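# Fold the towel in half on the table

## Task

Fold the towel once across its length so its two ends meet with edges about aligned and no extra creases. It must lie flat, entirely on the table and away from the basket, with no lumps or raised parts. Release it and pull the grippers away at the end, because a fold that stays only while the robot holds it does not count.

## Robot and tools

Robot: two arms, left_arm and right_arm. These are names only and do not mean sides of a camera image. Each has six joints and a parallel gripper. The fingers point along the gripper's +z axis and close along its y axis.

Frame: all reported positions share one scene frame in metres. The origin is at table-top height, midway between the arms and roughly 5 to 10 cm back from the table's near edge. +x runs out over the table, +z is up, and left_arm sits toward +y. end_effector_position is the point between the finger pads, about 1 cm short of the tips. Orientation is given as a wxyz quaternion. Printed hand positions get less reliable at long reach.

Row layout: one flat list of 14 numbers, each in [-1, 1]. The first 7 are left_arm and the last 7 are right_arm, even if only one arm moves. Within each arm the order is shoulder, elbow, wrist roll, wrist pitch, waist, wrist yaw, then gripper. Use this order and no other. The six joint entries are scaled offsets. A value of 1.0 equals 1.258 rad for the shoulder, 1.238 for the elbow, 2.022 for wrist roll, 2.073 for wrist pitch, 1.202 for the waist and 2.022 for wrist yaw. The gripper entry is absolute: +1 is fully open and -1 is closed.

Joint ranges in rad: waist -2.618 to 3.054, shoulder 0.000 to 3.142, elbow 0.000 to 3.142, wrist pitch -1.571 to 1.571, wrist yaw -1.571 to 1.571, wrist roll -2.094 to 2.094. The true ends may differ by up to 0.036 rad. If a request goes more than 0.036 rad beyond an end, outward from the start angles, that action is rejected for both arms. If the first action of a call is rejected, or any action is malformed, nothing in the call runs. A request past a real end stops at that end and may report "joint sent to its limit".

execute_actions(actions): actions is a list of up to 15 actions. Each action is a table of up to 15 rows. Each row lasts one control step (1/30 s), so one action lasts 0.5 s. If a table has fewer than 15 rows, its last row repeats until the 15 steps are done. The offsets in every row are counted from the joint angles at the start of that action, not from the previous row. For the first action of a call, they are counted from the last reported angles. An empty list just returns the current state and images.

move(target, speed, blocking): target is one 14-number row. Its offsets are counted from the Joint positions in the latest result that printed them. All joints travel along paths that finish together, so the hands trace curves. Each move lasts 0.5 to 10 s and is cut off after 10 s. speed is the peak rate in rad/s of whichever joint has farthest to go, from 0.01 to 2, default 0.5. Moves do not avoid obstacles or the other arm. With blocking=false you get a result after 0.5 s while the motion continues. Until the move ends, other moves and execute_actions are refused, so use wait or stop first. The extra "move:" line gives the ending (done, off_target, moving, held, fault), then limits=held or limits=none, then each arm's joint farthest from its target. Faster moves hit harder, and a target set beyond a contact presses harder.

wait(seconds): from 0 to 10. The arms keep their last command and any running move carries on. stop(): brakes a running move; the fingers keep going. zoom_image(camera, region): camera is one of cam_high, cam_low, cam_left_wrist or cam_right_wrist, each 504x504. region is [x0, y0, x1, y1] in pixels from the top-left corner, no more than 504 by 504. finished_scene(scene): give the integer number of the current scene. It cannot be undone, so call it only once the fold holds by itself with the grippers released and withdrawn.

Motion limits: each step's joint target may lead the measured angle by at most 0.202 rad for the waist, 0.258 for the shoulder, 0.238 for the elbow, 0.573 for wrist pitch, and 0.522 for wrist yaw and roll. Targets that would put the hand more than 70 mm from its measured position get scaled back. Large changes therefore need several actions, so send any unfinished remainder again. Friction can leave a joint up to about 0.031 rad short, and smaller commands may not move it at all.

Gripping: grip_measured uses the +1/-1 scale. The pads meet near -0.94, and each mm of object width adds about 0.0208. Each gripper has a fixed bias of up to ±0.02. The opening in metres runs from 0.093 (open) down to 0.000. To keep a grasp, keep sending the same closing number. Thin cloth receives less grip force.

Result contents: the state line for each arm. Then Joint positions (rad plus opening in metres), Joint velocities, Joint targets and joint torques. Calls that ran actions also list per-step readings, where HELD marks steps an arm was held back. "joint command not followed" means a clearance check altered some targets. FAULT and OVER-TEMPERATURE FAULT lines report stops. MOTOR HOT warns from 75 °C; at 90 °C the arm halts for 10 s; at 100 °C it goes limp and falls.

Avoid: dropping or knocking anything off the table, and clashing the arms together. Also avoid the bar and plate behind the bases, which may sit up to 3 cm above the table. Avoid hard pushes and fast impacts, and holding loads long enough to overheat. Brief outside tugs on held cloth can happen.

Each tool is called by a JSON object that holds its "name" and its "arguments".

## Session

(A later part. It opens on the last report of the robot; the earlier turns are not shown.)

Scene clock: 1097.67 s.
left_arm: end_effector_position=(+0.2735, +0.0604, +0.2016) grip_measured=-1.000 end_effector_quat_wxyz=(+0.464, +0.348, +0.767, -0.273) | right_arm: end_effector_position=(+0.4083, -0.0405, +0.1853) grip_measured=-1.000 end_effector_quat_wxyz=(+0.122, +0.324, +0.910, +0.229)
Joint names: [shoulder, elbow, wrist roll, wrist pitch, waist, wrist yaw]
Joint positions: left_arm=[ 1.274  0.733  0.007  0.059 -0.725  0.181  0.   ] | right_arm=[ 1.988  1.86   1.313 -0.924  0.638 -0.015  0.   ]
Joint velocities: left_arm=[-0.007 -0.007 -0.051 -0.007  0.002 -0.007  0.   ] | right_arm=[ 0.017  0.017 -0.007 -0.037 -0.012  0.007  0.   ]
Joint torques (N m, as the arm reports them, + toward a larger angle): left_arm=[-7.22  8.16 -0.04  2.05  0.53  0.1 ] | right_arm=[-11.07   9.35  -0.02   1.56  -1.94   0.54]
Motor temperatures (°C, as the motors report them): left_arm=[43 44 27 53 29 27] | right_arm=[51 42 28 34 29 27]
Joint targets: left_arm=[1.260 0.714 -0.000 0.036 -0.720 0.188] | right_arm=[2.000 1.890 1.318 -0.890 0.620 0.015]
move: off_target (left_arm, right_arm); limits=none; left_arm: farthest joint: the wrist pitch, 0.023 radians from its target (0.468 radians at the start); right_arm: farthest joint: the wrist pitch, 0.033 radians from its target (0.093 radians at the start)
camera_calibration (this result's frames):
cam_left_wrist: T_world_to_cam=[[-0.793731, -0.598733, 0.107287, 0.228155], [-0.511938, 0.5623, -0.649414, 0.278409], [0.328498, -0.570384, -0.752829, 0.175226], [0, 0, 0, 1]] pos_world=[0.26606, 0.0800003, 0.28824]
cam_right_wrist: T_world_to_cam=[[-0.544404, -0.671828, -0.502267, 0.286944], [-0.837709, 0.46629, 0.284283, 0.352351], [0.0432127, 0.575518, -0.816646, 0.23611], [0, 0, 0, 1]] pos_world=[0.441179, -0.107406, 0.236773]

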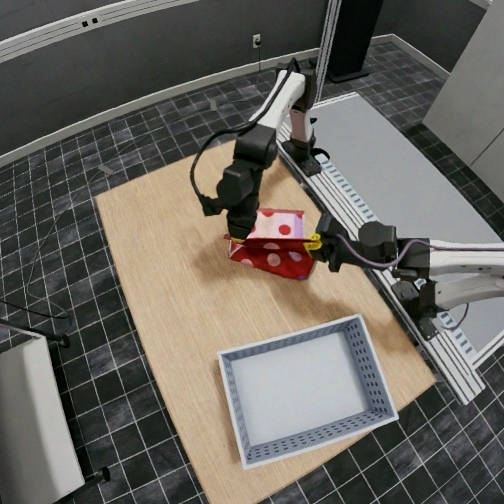

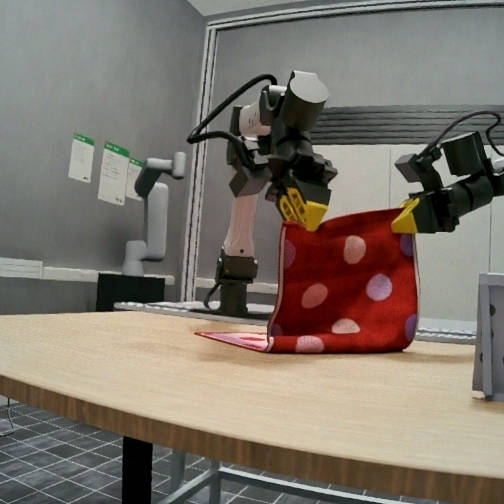

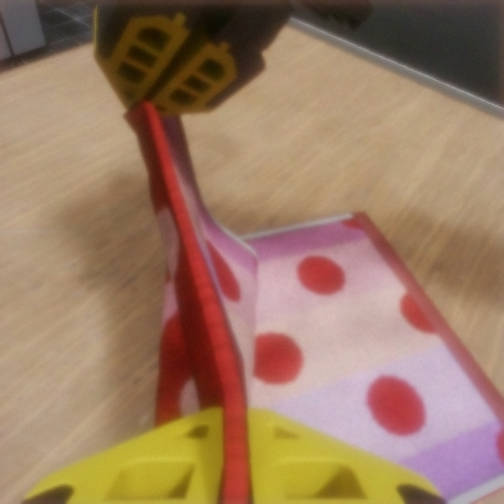

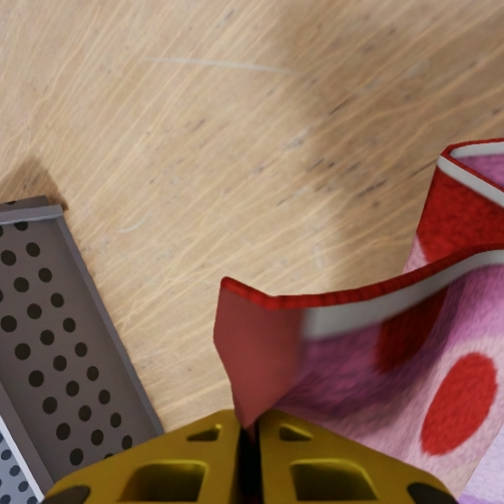

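{"name": "move", "arguments": {"target": [0.5,0.02,0.64,0.31,-0.387,0,-1, -0.04,-0.33,-0.135,-0.225,-0.156,0,-1], "speed": 0.35}}

Scene clock: 1142.23 s.
left_arm: end_effector_position=(+0.1490, -0.1053, +0.0893) grip_measured=-1.000 end_effector_quat_wxyz=(+0.551, +0.804, +0.220, -0.051) | right_arm: end_effector_position=(+0.2678, -0.2004, +0.0729) grip_measured=-1.000 end_effector_quat_wxyz=(-0.135, +0.287, +0.945, -0.078)
Joint names: [shoulder, elbow, wrist roll, wrist pitch, waist, wrist yaw]
Joint positions: left_arm=[ 1.885  0.741  1.295  0.693 -1.177  0.178  0.   ] | right_arm=[ 1.961  1.468  1.048 -1.377  0.459 -0.029  0.   ]
Joint velocities: left_arm=[ 0.002  0.002 -0.007 -0.022 -0.032 -0.007  0.   ] | right_arm=[ 0.017 -0.002 -0.051  0.022  0.002  0.037  0.   ]
Joint torques (N m, as the arm reports them, + toward a larger angle): left_arm=[-8.96  9.07  0.01  2.36 -0.78  0.08] | right_arm=[-12.43   4.17  -0.1   -0.37  -0.99   0.32]
Motor temperatures (°C, as the motors report them): left_arm=[40 44 27 52 29 27] | right_arm=[55 45 28 36 29 27]
Joint targets: left_arm=[1.904 0.757 1.301 0.701 -1.190 0.181] | right_arm=[1.937 1.451 1.040 -1.390 0.450 -0.015]
move: off_target (right_arm); limits=none; left_arm: farthest joint: the shoulder, 0.018 radians from its target (0.629 radians at the start); right_arm: farthest joint: the shoulder, 0.024 radians from its target (0.050 radians at the start)
camera_calibration (this result's frames):
cam_left_wrist: T_world_to_cam=[[-0.417243, 0.308241, -0.854924, 0.16751], [0.751696, 0.645744, -0.134042, 0.00945625], [0.510745, -0.698571, -0.501136, -0.0259947], [0, 0, 0, 1]] pos_world=[0.0760609, -0.075899, 0.131449]
cam_right_wrist: T_world_to_cam=[[-0.536192, -0.81437, 0.222033, -0.0370324], [-0.606797, 0.554732, 0.569271, 0.276279], [-0.586767, 0.17051, -0.791601, 0.328097], [0, 0, 0, 1]] pos_world=[0.340306, -0.239363, 0.110666]

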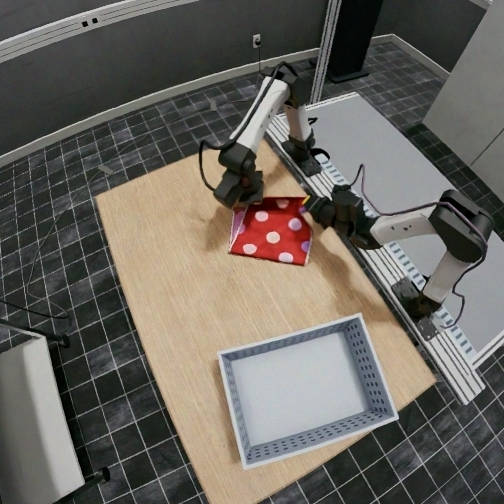

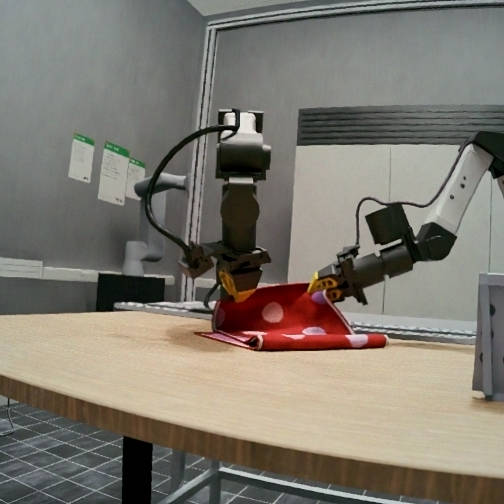

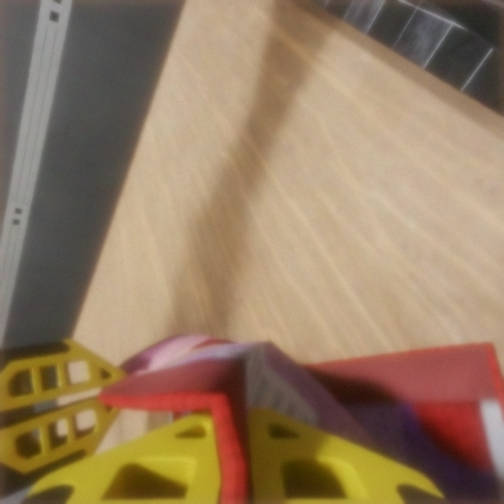

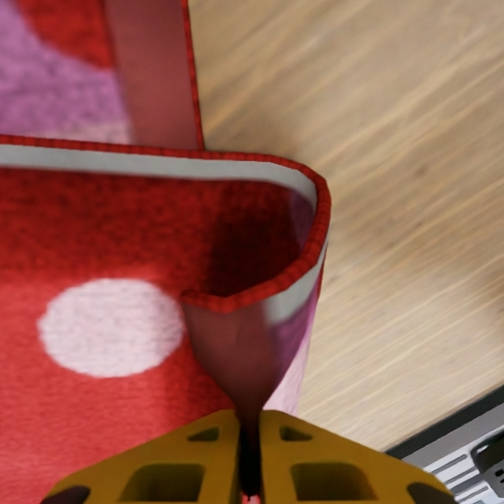

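{"name": "move", "arguments": {"target": [0.06,0,0,0,-0.02,0,-1, 0.05,0.03,-0.07,-0.07,-0.115,0,-1], "speed": 0.3}}

{"name": "zoom_image", "arguments": {"camera": "cam_high", "region": [200,170,360,300]}}

Scene clock: 1162.50 s.
left_arm: end_effector_position=(+0.1479, -0.1051, +0.0678) grip_measured=-1.000 end_effector_quat_wxyz=(+0.534, +0.813, +0.226, -0.048) | right_arm: end_effector_position=(+0.2493, -0.2413, +0.0704) grip_measured=-1.000 end_effector_quat_wxyz=(-0.231, +0.281, +0.925, -0.106)
Joint names: [shoulder, elbow, wrist roll, wrist pitch, waist, wrist yaw]
Joint positions: left_arm=[ 1.939  0.741  1.296  0.707 -1.183  0.165  0.   ] | right_arm=[ 2.018  1.468  0.915 -1.515  0.331 -0.056  0.   ]
Joint velocities: left_arm=[-0.022  0.002  0.022 -0.037  0.007 -0.066  0.   ] | right_arm=[ 0.027  0.012 -0.051 -0.037 -0.012  0.037  0.   ]
Joint torques (N m, as the arm reports them, + toward a larger angle): left_arm=[-8.96  7.13  0.    2.11 -1.19  0.2 ] | right_arm=[-9.67  7.74 -0.09 -0.68 -1.19  0.47]
Motor temperatures (°C, as the motors report them): left_arm=[40 45 27 53 29 27] | right_arm=[57 42 28 34 29 27]
Joint targets: left_arm=[1.961 0.741 1.295 0.693 -1.201 0.179] | right_arm=[2.024 1.505 0.906 -1.523 0.320 -0.029]
move: off_target (left_arm, right_arm); limits=none; left_arm: farthest joint: the shoulder, 0.021 radians from its target (0.075 radians at the start); right_arm: farthest joint: the elbow, 0.037 radians from its target (0.037 radians at the start)
camera_calibration (this result's frames):
cam_left_wrist: T_world_to_cam=[[-0.425738, 0.338937, -0.838969, 0.151937], [0.747156, 0.654684, -0.114659, 0.00751093], [0.510397, -0.675655, -0.531963, -0.031505], [0, 0, 0, 1]] pos_world=[0.0751537, -0.0777011, 0.111572]
cam_right_wrist: T_world_to_cam=[[-0.486406, -0.809882, 0.327873, -0.0984502], [-0.474591, 0.559968, 0.679117, 0.249722], [-0.733603, 0.174721, -0.656734, 0.350431], [0, 0, 0, 1]] pos_world=[0.327706, -0.280797, 0.0928284]

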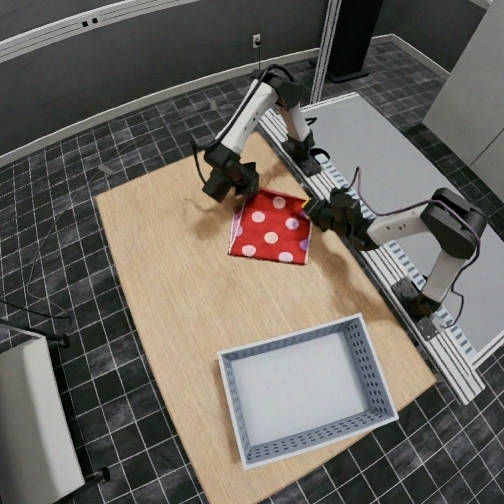

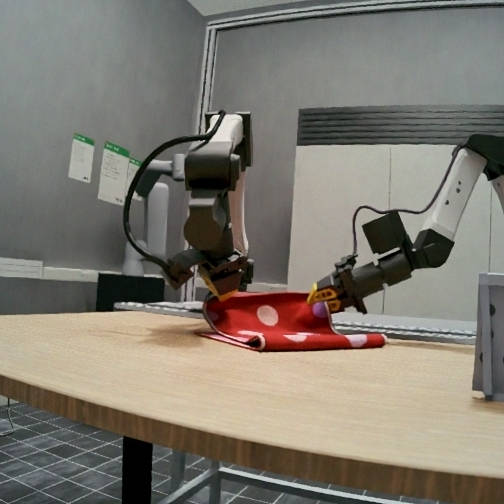

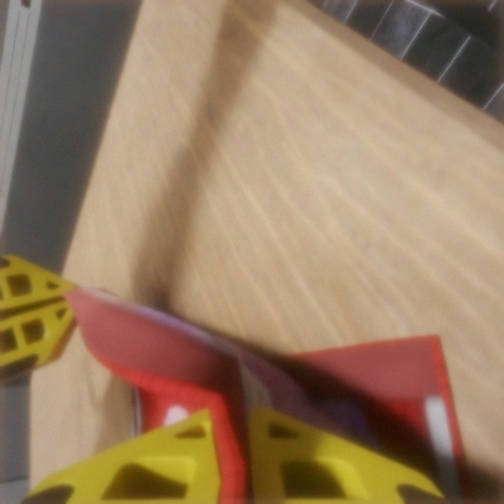

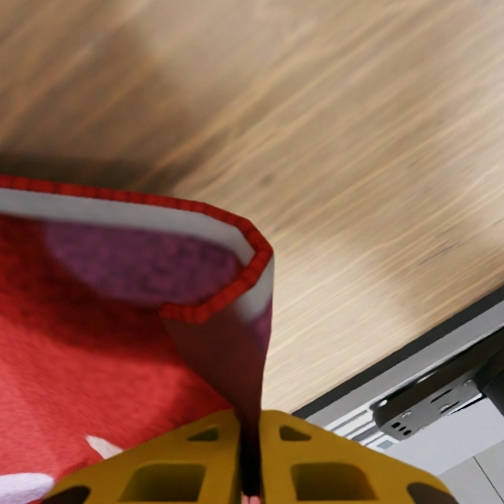

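Region (200, 170, 360, 300) of cam_high's 504x504 image, scaled by 3.150, with more detail than that image has; it fills the top 410 rows of this view, and the rest is white.

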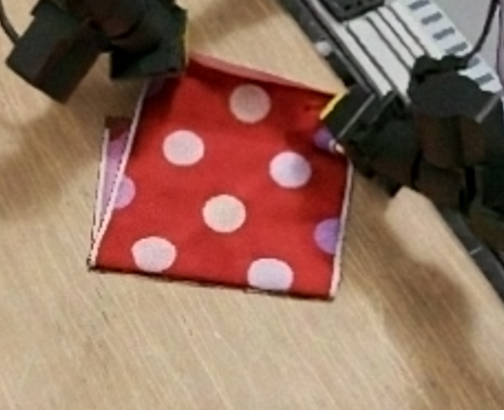

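{"name": "move", "arguments": {"target": [0.05,0,0,0,0,0,-1, 0.15,0.18,0,0,0,0,-1], "speed": 0.3}}

{"name": "zoom_image", "arguments": {"camera": "cam_high", "region": [200,170,360,300]}}

{"name": "zoom_image", "arguments": {"camera": "cam_low", "region": [180,250,400,370]}}

Scene clock: 1179.47 s.
left_arm: end_effector_position=(+0.1532, -0.1040, +0.0544) grip_measured=-1.000 end_effector_quat_wxyz=(+0.527, +0.815, +0.236, -0.035) | right_arm: end_effector_position=(+0.2822, -0.2215, +0.0486) grip_measured=-1.000 end_effector_quat_wxyz=(-0.250, +0.285, +0.920, -0.095)
Joint names: [shoulder, elbow, wrist roll, wrist pitch, waist, wrist yaw]
Joint positions: left_arm=[ 1.979  0.741  1.296  0.732 -1.183  0.132  0.   ] | right_arm=[ 2.202  1.653  0.915 -1.537  0.331 -0.099  0.   ]
Joint velocities: left_arm=[ 0.007 -0.002  0.007  0.022 -0.007  0.081  0.   ] | right_arm=[-0.012 -0.012 -0.066 -0.022 -0.007 -0.022  0.   ]
Joint torques (N m, as the arm reports them, + toward a larger angle): left_arm=[-9.01  6.85  0.    1.99  0.14  0.38] | right_arm=[-11.35   7.66  -0.02  -0.44  -0.19   0.64]
Motor temperatures (°C, as the motors report them): left_arm=[40 44 27 52 29 27] | right_arm=[56 43 28 34 29 27]
Joint targets: left_arm=[2.002 0.741 1.296 0.707 -1.183 0.164] | right_arm=[2.207 1.691 0.915 -1.515 0.331 -0.056]
move: off_target (left_arm, right_arm); limits=none; left_arm: farthest joint: the wrist yaw, 0.033 radians from its target (0.000 radians at the start); right_arm: farthest joint: the wrist yaw, 0.043 radians from its target (0.000 radians at the start)
camera_calibration (this result's frames):
cam_left_wrist: T_world_to_cam=[[-0.429242, 0.343063, -0.835499, 0.143433], [0.728388, 0.678458, -0.095633, 0.0055918], [0.534043, -0.649617, -0.541106, -0.0410287], [0, 0, 0, 1]] pos_world=[0.0794058, -0.0796534, 0.0981725]
cam_right_wrist: T_world_to_cam=[[-0.492088, -0.809458, 0.320356, -0.0572679], [-0.441393, 0.54918, 0.709629, 0.25582], [-0.750348, 0.207797, -0.627534, 0.367387], [0, 0, 0, 1]] pos_world=[0.360404, -0.263189, 0.0673567]

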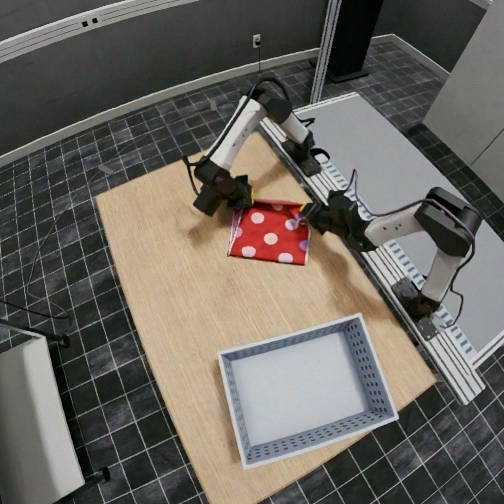

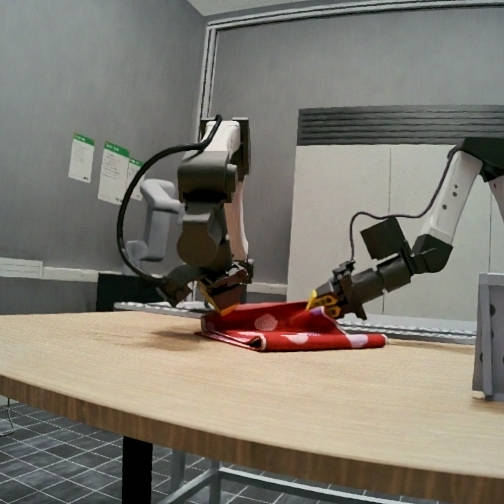

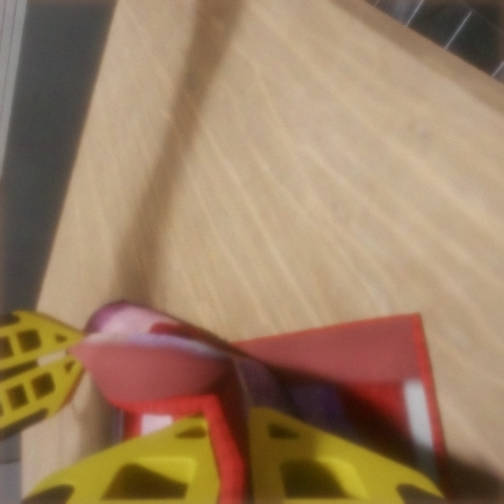

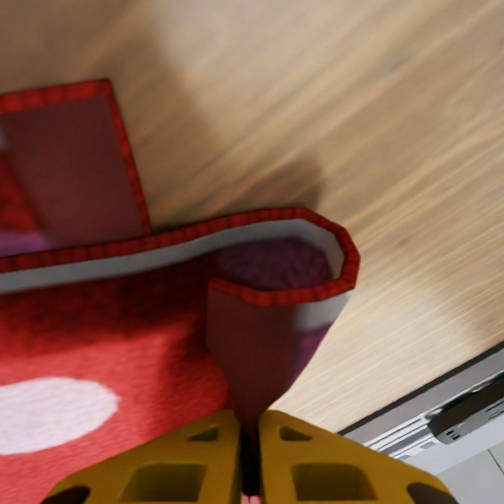

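Region (200, 170, 360, 300) of cam_high's 504x504 image, scaled by 3.150, with more detail than that image has; it fills the top 410 rows of this view, and the rest is white.

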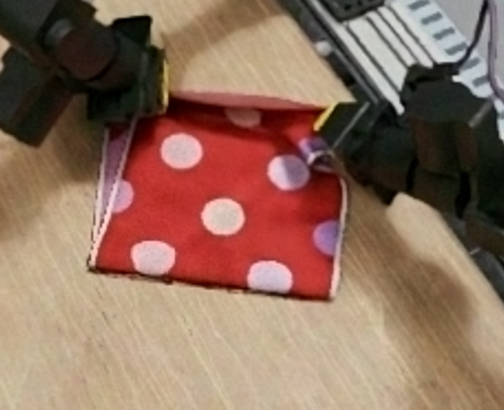

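Region (180, 250, 400, 370) of cam_low's 504x504 image, scaled by 2.291, with more detail than that image has; it fills the top 275 rows of this view, and the rest is white.

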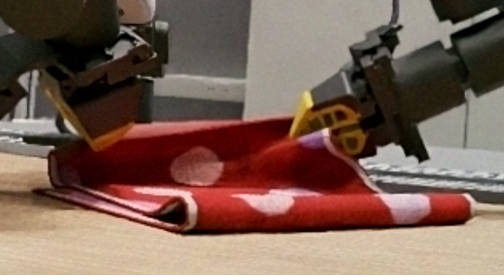

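{"name": "move", "arguments": {"target": [0,0.02,0,0,0.03,0,-1, -0.5,-0.6,-0.02,0.41,-0.03,0.04,-1], "speed": 0.4}}

{"name": "zoom_image", "arguments": {"camera": "cam_high", "region": [200,170,360,300]}}

Scene clock: 1203.57 s.
left_arm: end_effector_position=(+0.1739, -0.1039, +0.0631) grip_measured=-1.000 end_effector_quat_wxyz=(+0.540, +0.803, +0.252, -0.018) | right_arm: end_effector_position=(+0.2828, -0.2324, +0.0422) grip_measured=-1.000 end_effector_quat_wxyz=(+0.031, +0.280, +0.955, +0.087)
Joint names: [shoulder, elbow, wrist roll, wrist pitch, waist, wrist yaw]
Joint positions: left_arm=[ 1.979  0.758  1.296  0.744 -1.149  0.114  0.   ] | right_arm=[ 1.594  0.925  0.882 -0.742  0.312 -0.068  0.   ]
Joint velocities: left_arm=[-0.002 -0.007  0.037 -0.007  0.002 -0.051  0.   ] | right_arm=[ 0.012  0.002 -0.007 -0.022  0.002 -0.007  0.   ]
Joint torques (N m, as the arm reports them, + toward a larger angle): left_arm=[-11.16   7.72   0.     2.14   0.33   0.24] | right_arm=[-9.12  4.92 -0.13  1.18 -1.83  0.74]
Motor temperatures (°C, as the motors report them): left_arm=[41 43 27 51 29 27] | right_arm=[57 43 28 33 29 27]
Joint targets: left_arm=[1.979 0.766 1.296 0.732 -1.147 0.132] | right_arm=[1.573 0.911 0.874 -0.687 0.295 -0.018]
move: off_target (right_arm); limits=none; left_arm: farthest joint: the wrist yaw, 0.018 radians from its target (0.000 radians at the start); right_arm: farthest joint: the wrist pitch, 0.055 radians from its target (0.850 radians at the start)
camera_calibration (this result's frames):
cam_left_wrist: T_world_to_cam=[[-0.431394, 0.300686, -0.85058, 0.156417], [0.695061, 0.711838, -0.100878, 0.000880099], [0.575143, -0.634723, -0.516078, -0.0544765], [0, 0, 0, 1]] pos_world=[0.0981972, -0.0822363, 0.105019]
cam_right_wrist: T_world_to_cam=[[-0.543595, -0.817588, -0.18988, -0.0295184], [-0.807476, 0.447649, 0.384179, 0.360267], [-0.229101, 0.362162, -0.903522, 0.266188], [0, 0, 0, 1]] pos_world=[0.335845, -0.28181, 0.0964949]

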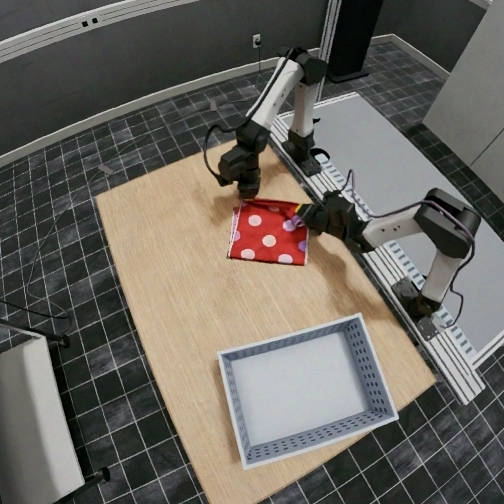

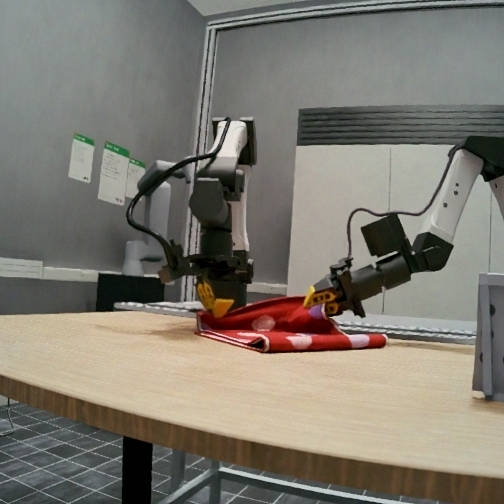

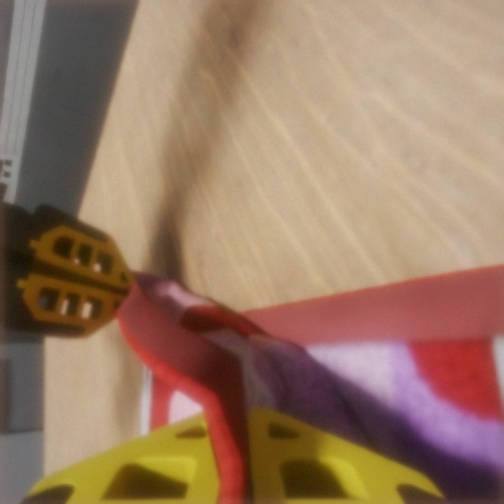

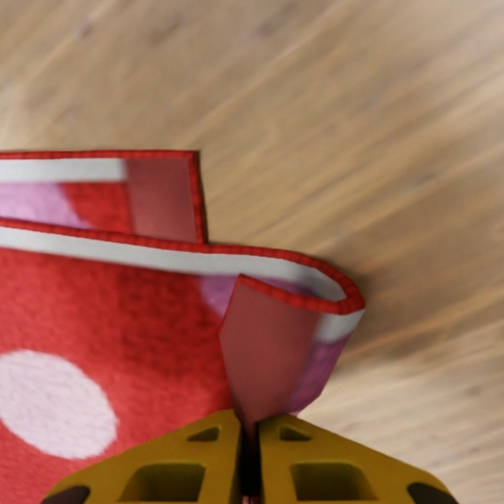

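Region (200, 170, 360, 300) of cam_high's 504x504 image, scaled by 3.150, with more detail than that image has; it fills the top 410 rows of this view, and the rest is white.

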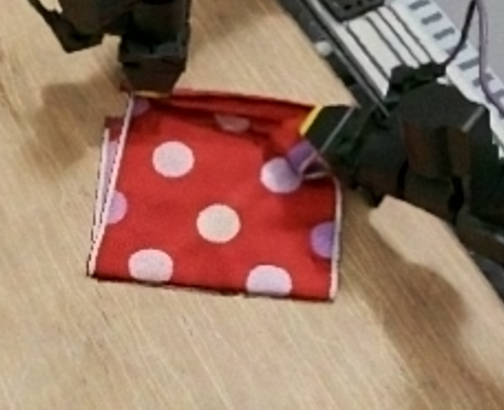

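{"name": "move", "arguments": {"target": [0.04,0.05,0,0,0.035,0,-1, 0.13,0.12,0,0,0.0,0.02,-1], "speed": 0.3}}

{"name": "zoom_image", "arguments": {"camera": "cam_high", "region": [200,170,360,300]}}

Scene clock: 1221.43 s.
left_arm: end_effector_position=(+0.1983, -0.1088, +0.0675) grip_measured=-1.000 end_effector_quat_wxyz=(+0.549, +0.792, +0.267, -0.003) | right_arm: end_effector_position=(+0.3053, -0.2243, +0.0295) grip_measured=-1.000 end_effector_quat_wxyz=(+0.010, +0.281, +0.957, +0.074)
Joint names: [shoulder, elbow, wrist roll, wrist pitch, waist, wrist yaw]
Joint positions: left_arm=[ 2.011  0.807  1.296  0.748 -1.111  0.105  0.   ] | right_arm=[ 1.743  1.045  0.882 -0.761  0.312 -0.07   0.   ]
Joint velocities: left_arm=[-0.002  0.002  0.007 -0.037 -0.017 -0.081  0.   ] | right_arm=[-0.012 -0.012 -0.007  0.037 -0.002  0.022  0.   ]
Joint torques (N m, as the arm reports them, + toward a larger angle): left_arm=[-9.93  8.29 -0.01  2.25  0.46  0.12] | right_arm=[-7.28  8.05 -0.04  0.73 -0.19  0.66]
Motor temperatures (°C, as the motors report them): left_arm=[42 43 27 51 29 27] | right_arm=[55 42 28 34 29 28]
Joint targets: left_arm=[2.030 0.820 1.296 0.744 -1.108 0.114] | right_arm=[1.757 1.074 0.883 -0.742 0.312 -0.027]
move: off_target (right_arm); limits=none; left_arm: farthest joint: the shoulder, 0.019 radians from its target (0.050 radians at the start); right_arm: farthest joint: the wrist yaw, 0.042 radians from its target (0.040 radians at the start)
camera_calibration (this result's frames):
cam_left_wrist: T_world_to_cam=[[-0.435508, 0.264028, -0.860594, 0.16964], [0.661988, 0.741776, -0.107427, -0.00190965], [0.610004, -0.616488, -0.497833, -0.0755337], [0, 0, 0, 1]] pos_world=[0.12122, -0.0899389, 0.108183]
cam_right_wrist: T_world_to_cam=[[-0.549877, -0.821137, -0.15287, -0.0130197], [-0.7894, 0.451114, 0.416345, 0.373991], [-0.272914, 0.349614, -0.896263, 0.267347], [0, 0, 0, 1]] pos_world=[0.361033, -0.272872, 0.0819139]

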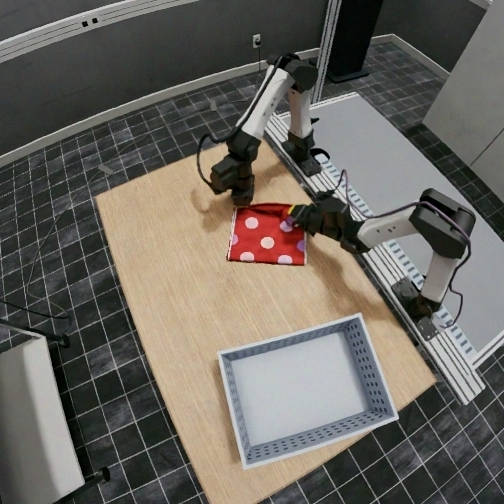

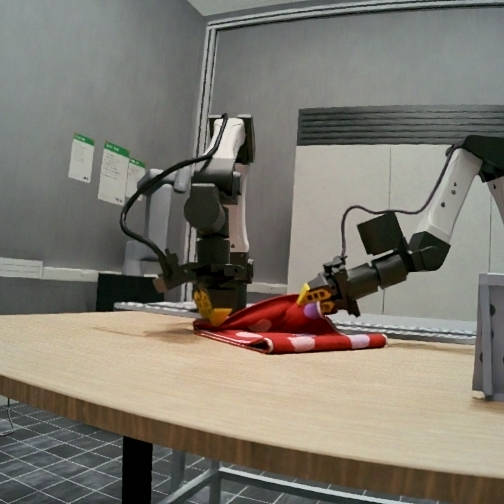

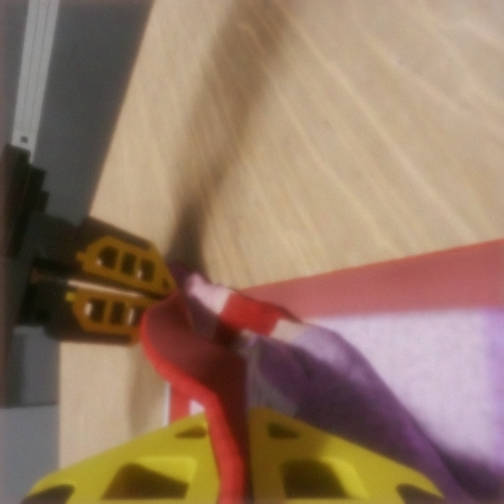

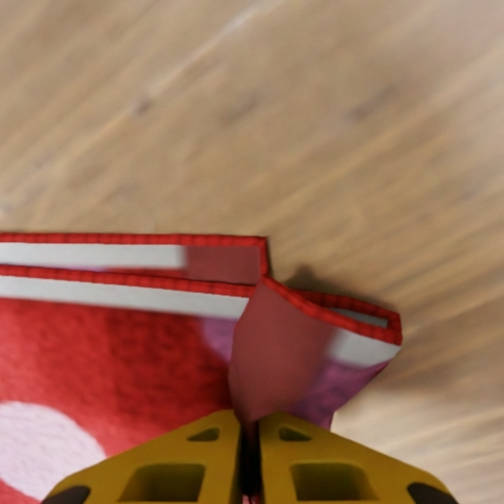

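Region (200, 170, 360, 300) of cam_high's 504x504 image, scaled by 3.150, with more detail than that image has; it fills the top 410 rows of this view, and the rest is white.

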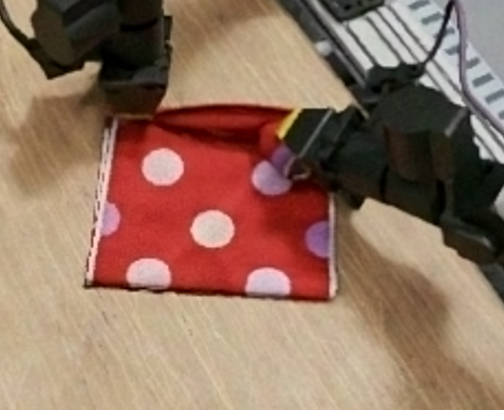

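{"name": "move", "arguments": {"target": [0.02,-0.03,0,0,-0.04,0,-1, -0.08,-0.22,0,0.25,0,0.02,-1], "speed": 0.3}}

{"name": "zoom_image", "arguments": {"camera": "cam_high", "region": [200,170,360,300]}}

Scene clock: 1248.50 s.
left_arm: end_effector_position=(+0.1921, -0.1069, +0.0618) grip_measured=-1.000 end_effector_quat_wxyz=(+0.543, +0.795, +0.270, +0.007) | right_arm: end_effector_position=(+0.3249, -0.2122, +0.0248) grip_measured=-1.000 end_effector_quat_wxyz=(+0.126, +0.270, +0.939, +0.170)
Joint names: [shoulder, elbow, wrist roll, wrist pitch, waist, wrist yaw]
Joint positions: left_arm=[ 2.011  0.792  1.296  0.749 -1.134  0.065  0.   ] | right_arm=[ 1.621  0.796  0.882 -0.332  0.312 -0.102  0.   ]
Joint velocities: left_arm=[ 0.007  0.012 -0.051  0.007 -0.002 -0.022  0.   ] | right_arm=[-0.027  0.002 -0.051 -0.007  0.007  0.022  0.   ]
Joint torques (N m, as the arm reports them, + toward a larger angle): left_arm=[-9.3   4.91 -0.01  2.26 -1.75  0.46] | right_arm=[-5.57  4.27 -0.05  1.95 -0.19  1.02]
Motor temperatures (°C, as the motors report them): left_arm=[42 43 27 52 29 27] | right_arm=[52 43 28 34 29 28]
Joint targets: left_arm=[2.036 0.770 1.296 0.748 -1.159 0.105] | right_arm=[1.643 0.772 0.882 -0.243 0.312 -0.029]
move: off_target (left_arm, right_arm); limits=none; left_arm: farthest joint: the wrist yaw, 0.040 radians from its target (0.000 radians at the start); right_arm: farthest joint: the wrist pitch, 0.089 radians from its target (0.519 radians at the start)
camera_calibration (this result's frames):
cam_left_wrist: T_world_to_cam=[[-0.430658, 0.275785, -0.859346, 0.161839], [0.653554, 0.751954, -0.0862057, 0.00161109], [0.622415, -0.598755, -0.504076, -0.0734881], [0, 0, 0, 1]] pos_world=[0.114384, -0.0898456, 0.102171]
cam_right_wrist: T_world_to_cam=[[-0.476688, -0.785003, -0.39565, -0.00310452], [-0.878834, 0.415081, 0.235283, 0.411889], [-0.0204714, 0.459867, -0.887752, 0.205323], [0, 0, 0, 1]] pos_world=[0.364706, -0.267826, 0.0841367]

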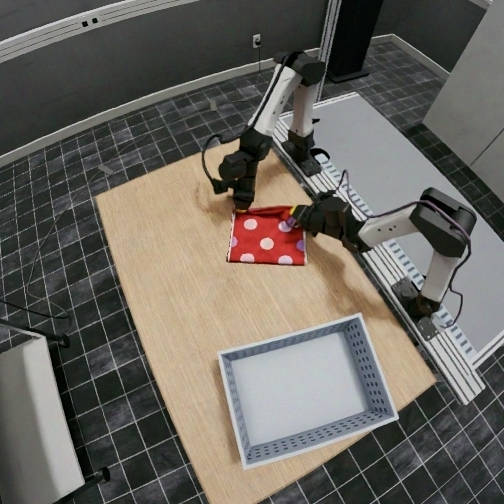

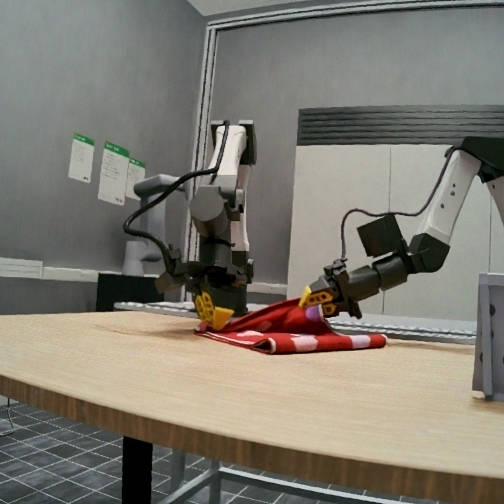

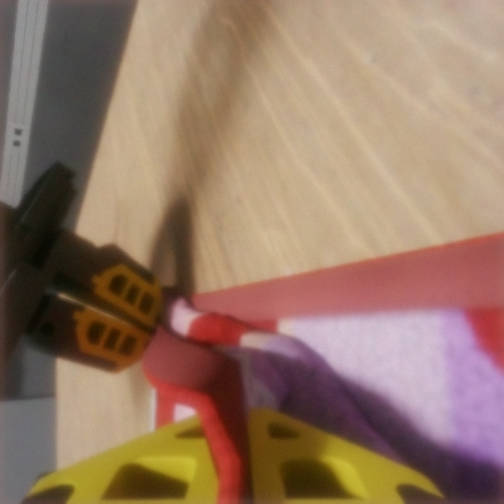

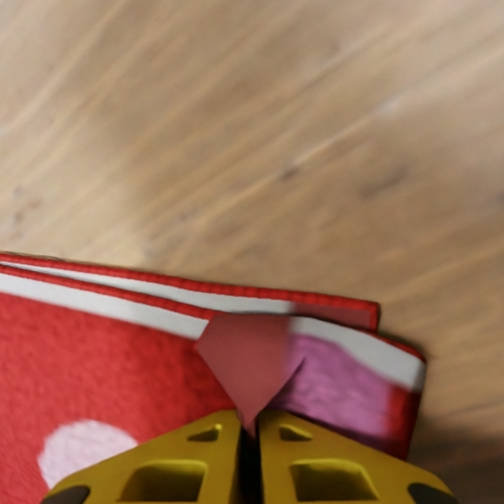

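Region (200, 170, 360, 300) of cam_high's 504x504 image, scaled by 3.150, with more detail than that image has; it fills the top 410 rows of this view, and the rest is white.

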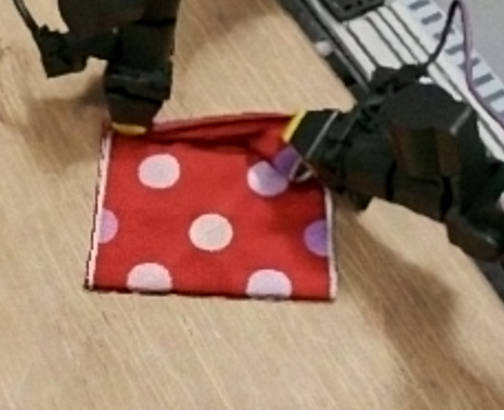

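{"name": "execute_actions", "arguments": {"actions": [[[0,0,0,0,0,0,-1,-0.02,0,0,0,0,0,0.0]],[[0,0,0,0,0,0,-1,-0.1,-0.08,0,0,-0.06,0,0.0]],[[0,0,0,0,0,0,-1,-0.2,-0.1,0,0,-0.06,0,0.0]],[[0,0,0,0,0,0,-1,-0.15,0,0,0,0,0,0.0]]]}}

{"name": "zoom_image", "arguments": {"camera": "cam_high", "region": [200,170,360,300]}}

Scene clock: 1260.03 s.
left_arm: end_effector_position=(+0.1946, -0.1061, +0.0621) grip_measured=-1.000 end_effector_quat_wxyz=(+0.543, +0.794, +0.273, +0.013) | right_arm: end_effector_position=(+0.3058, -0.2613, +0.1252) grip_measured=-0.002 end_effector_quat_wxyz=(+0.281, +0.305, +0.873, +0.256)
Joint names: [shoulder, elbow, wrist roll, wrist pitch, waist, wrist yaw]
Joint positions: left_arm=[ 2.011  0.792  1.296  0.751 -1.133  0.053  0.   ] | right_arm=[ 1.058  0.602  0.882 -0.336  0.176 -0.131  0.045]
Joint velocities: left_arm=[ 0.007  0.002 -0.022 -0.007  0.007  0.022  0.   ] | right_arm=[ 0.002 -0.012  0.051 -0.081  0.007  0.007 -0.001]
Joint torques (N m, as the arm reports them, + toward a larger angle): left_arm=[-11.52   7.02   0.     2.28   0.2    0.02] | right_arm=[-3.77  8.1  -0.07  1.64 -0.19  0.07]
Motor temperatures (°C, as the motors report them): left_arm=[42 42 27 52 29 27] | right_arm=[50 42 28 36 29 28]
Joint targets: left_arm=[2.011 0.792 1.296 0.751 -1.133 0.053] | right_arm=[1.054 0.611 0.882 -0.333 0.176 -0.131]
Step readings (joint positions; steps 1 to 15: 1st action; 16 to 30: 2nd action; 31 to 45: 3rd action; 46 to 60: 4th action):
0: left_arm=[2.011 0.792 1.296 0.749 -1.134 0.065] | right_arm=[1.621 0.796 0.882 -0.332 0.312 -0.102]
1: left_arm=[2.011 0.792 1.296 0.749 -1.134 0.061] | right_arm=[1.618 0.796 0.882 -0.336 0.312 -0.109]
2: left_arm=[2.011 0.792 1.296 0.749 -1.133 0.056] | right_arm=[1.613 0.796 0.882 -0.337 0.312 -0.119]
4: left_arm=[2.011 0.792 1.296 0.751 -1.133 0.054] | right_arm=[1.601 0.796 0.882 -0.331 0.312 -0.132]
8: left_arm=[2.011 0.792 1.296 0.751 -1.133 0.054] | right_arm=[1.598 0.796 0.882 -0.330 0.312 -0.132]
15: left_arm=[2.011 0.792 1.296 0.751 -1.133 0.054] | right_arm=[1.598 0.796 0.882 -0.330 0.312 -0.132]
16: left_arm=[2.011 0.792 1.296 0.751 -1.133 0.053] | right_arm=[1.584 0.785 0.882 -0.323 0.305 -0.138]
17: left_arm=[2.011 0.792 1.296 0.751 -1.133 0.053] | right_arm=[1.553 0.760 0.882 -0.321 0.290 -0.140]
19: left_arm=[2.011 0.792 1.296 0.751 -1.133 0.053] | right_arm=[1.501 0.724 0.882 -0.328 0.255 -0.136]
23: left_arm=[2.011 0.792 1.296 0.751 -1.133 0.053] | right_arm=[1.488 0.716 0.882 -0.330 0.243 -0.133]
30: left_arm=[2.011 0.792 1.296 0.751 -1.133 0.053] | right_arm=[1.488 0.716 0.882 -0.330 0.243 -0.133]
31: left_arm=[2.011 0.792 1.296 0.751 -1.133 0.053] | right_arm=[1.460 0.698 0.882 -0.319 0.235 -0.136]
32: left_arm=[2.011 0.792 1.296 0.751 -1.133 0.053] | right_arm=[1.394 0.660 0.882 -0.321 0.217 -0.137]
34: left_arm=[2.011 0.792 1.296 0.751 -1.133 0.053] | right_arm=[1.278 0.616 0.882 -0.335 0.184 -0.133]
38: left_arm=[2.011 0.792 1.296 0.751 -1.133 0.053] | right_arm=[1.243 0.612 0.882 -0.333 0.176 -0.131]
45: left_arm=[2.011 0.792 1.296 0.751 -1.133 0.053] | right_arm=[1.243 0.611 0.882 -0.333 0.176 -0.131]
46: left_arm=[2.011 0.792 1.296 0.751 -1.133 0.053] | right_arm=[1.223 0.609 0.882 -0.334 0.176 -0.131]
47: left_arm=[2.011 0.792 1.296 0.751 -1.133 0.053] | right_arm=[1.178 0.603 0.882 -0.345 0.176 -0.131]
49: left_arm=[2.011 0.792 1.296 0.751 -1.133 0.053] | right_arm=[1.093 0.602 0.882 -0.342 0.176 -0.131]
53: left_arm=[2.011 0.792 1.296 0.751 -1.133 0.053] | right_arm=[1.058 0.602 0.882 -0.335 0.176 -0.131]
60: Joint positions above
camera_calibration (this result's frames):
cam_left_wrist: T_world_to_cam=[[-0.429577, 0.271021, -0.861401, 0.162352], [0.64445, 0.760215, -0.0821994, 0.00173574], [0.632572, -0.590441, -0.50123, -0.0757266], [0, 0, 0, 1]] pos_world=[0.116526, -0.0900323, 0.102036]
cam_right_wrist: T_world_to_cam=[[-0.39533, -0.669834, -0.628519, 0.0233564], [-0.854291, 0.519538, -0.016351, 0.443166], [0.337492, 0.530474, -0.777622, 0.211856], [0, 0, 0, 1]] pos_world=[0.316327, -0.326981, 0.18667]

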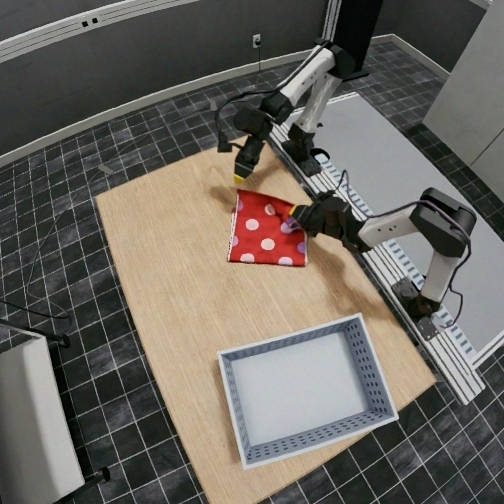

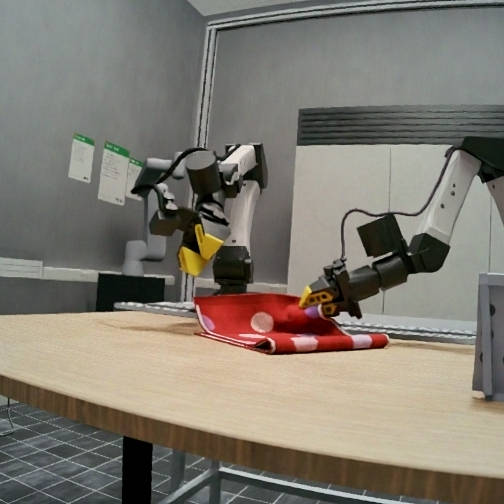

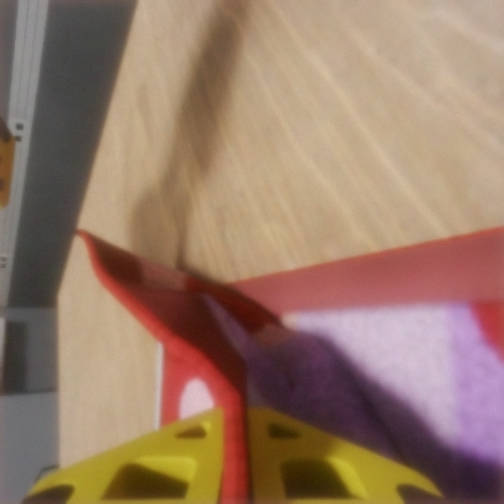

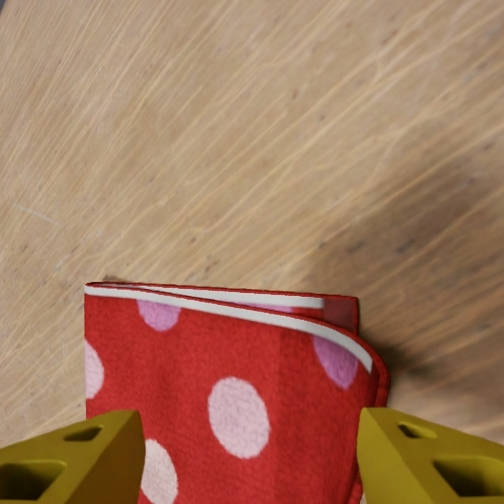

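Region (200, 170, 360, 300) of cam_high's 504x504 image, scaled by 3.150, with more detail than that image has; it fills the top 410 rows of this view, and the rest is white.

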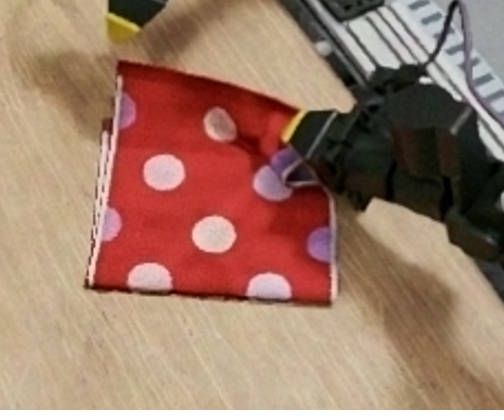

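{"name": "move", "arguments": {"target": [0.05,0,0.15,0,0,0,-1, 0,0,0,0,0,0,0], "speed": 0.3}}

{"name": "zoom_image", "arguments": {"camera": "cam_high", "region": [200,170,360,300]}}

{"name": "zoom_image", "arguments": {"camera": "cam_low", "region": [180,250,400,370]}}

Scene clock: 1277.23 s.
left_arm: end_effector_position=(+0.1934, -0.1037, +0.0430) grip_measured=-1.000 end_effector_quat_wxyz=(+0.519, +0.836, +0.155, +0.089) | right_arm: end_effector_position=(+0.3058, -0.2613, +0.1252) grip_measured=-0.002 end_effector_quat_wxyz=(+0.281, +0.305, +0.873, +0.256)
Joint names: [shoulder, elbow, wrist roll, wrist pitch, waist, wrist yaw]
Joint positions: left_arm=[ 2.052  0.792  1.593  0.752 -1.133  0.053  0.   ] | right_arm=[ 1.058  0.602  0.882 -0.336  0.176 -0.131  0.045]
Joint velocities: left_arm=[-0.002 -0.017  0.081 -0.007 -0.012  0.037  0.   ] | right_arm=[-0.007 -0.002 -0.007  0.051 -0.007 -0.066  0.   ]
Joint torques (N m, as the arm reports them, + toward a larger angle): left_arm=[-9.68  6.71  0.04  2.21  0.18  0.01] | right_arm=[-3.44  7.45 -0.07  1.61 -0.18  0.07]
Motor temperatures (°C, as the motors report them): left_arm=[43 42 27 52 29 27] | right_arm=[48 43 28 36 29 28]
Joint targets: left_arm=[2.074 0.792 1.599 0.750 -1.133 0.053] | right_arm=[1.058 0.602 0.882 -0.336 0.176 -0.131]
move: off_target (left_arm); limits=none; left_arm: farthest joint: the shoulder, 0.022 radians from its target (0.063 radians at the start); right_arm: farthest joint: the waist, 0.000 radians from its target (0.000 radians at the start)
camera_calibration (this result's frames):
cam_left_wrist: T_world_to_cam=[[-0.176584, 0.423905, -0.888326, 0.112832], [0.725315, 0.666142, 0.1737, -0.0372474], [0.665384, -0.613644, -0.425095, -0.0951491], [0, 0, 0, 1]] pos_world=[0.110251, -0.0814058, 0.0662544]
cam_right_wrist: T_world_to_cam=[[-0.39533, -0.669834, -0.628519, 0.0233564], [-0.854291, 0.519538, -0.016351, 0.443166], [0.337492, 0.530474, -0.777622, 0.211856], [0, 0, 0, 1]] pos_world=[0.316327, -0.326981, 0.18667]

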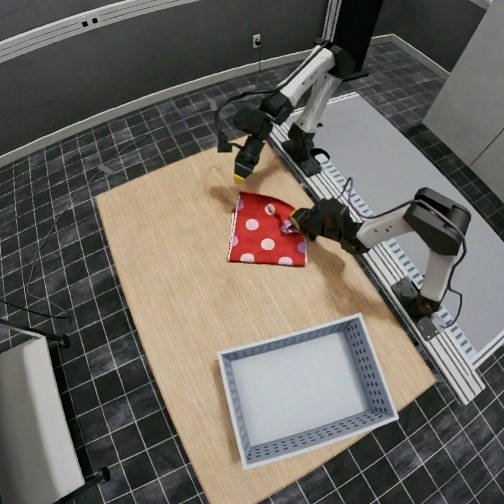

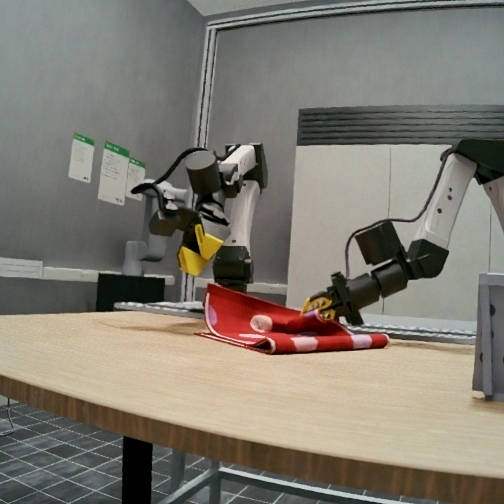

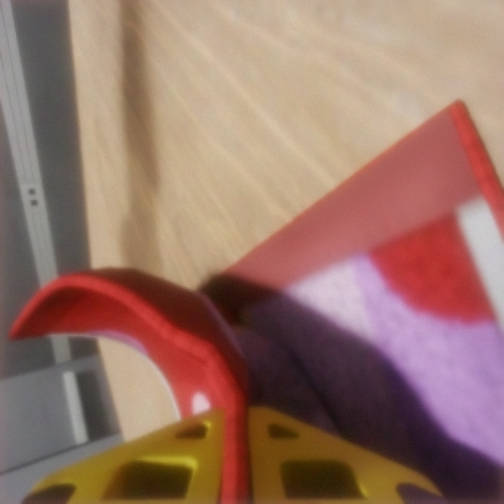

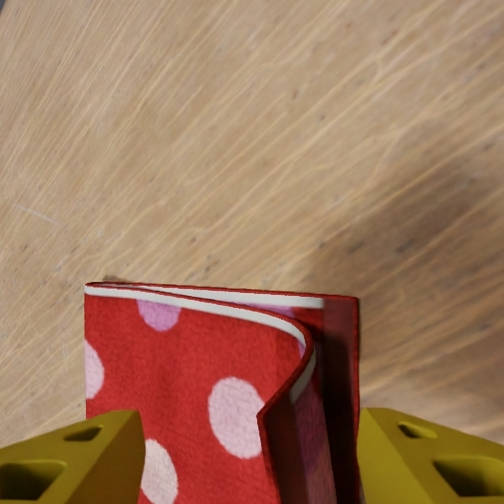

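Region (200, 170, 360, 300) of cam_high's 504x504 image, scaled by 3.150, with more detail than that image has; it fills the top 410 rows of this view, and the rest is white.

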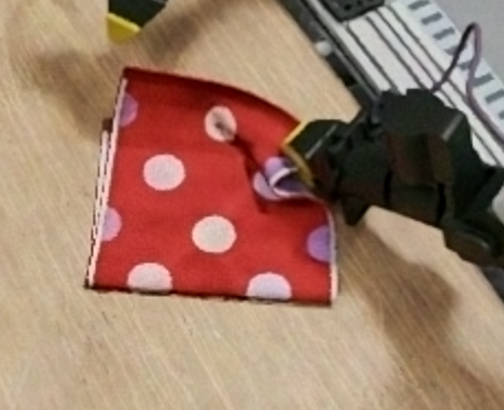

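Region (180, 250, 400, 370) of cam_low's 504x504 image, scaled by 2.291, with more detail than that image has; it fills the top 275 rows of this view, and the rest is white.

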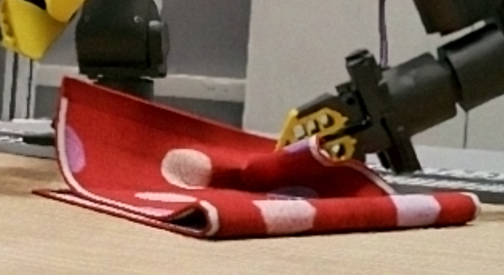

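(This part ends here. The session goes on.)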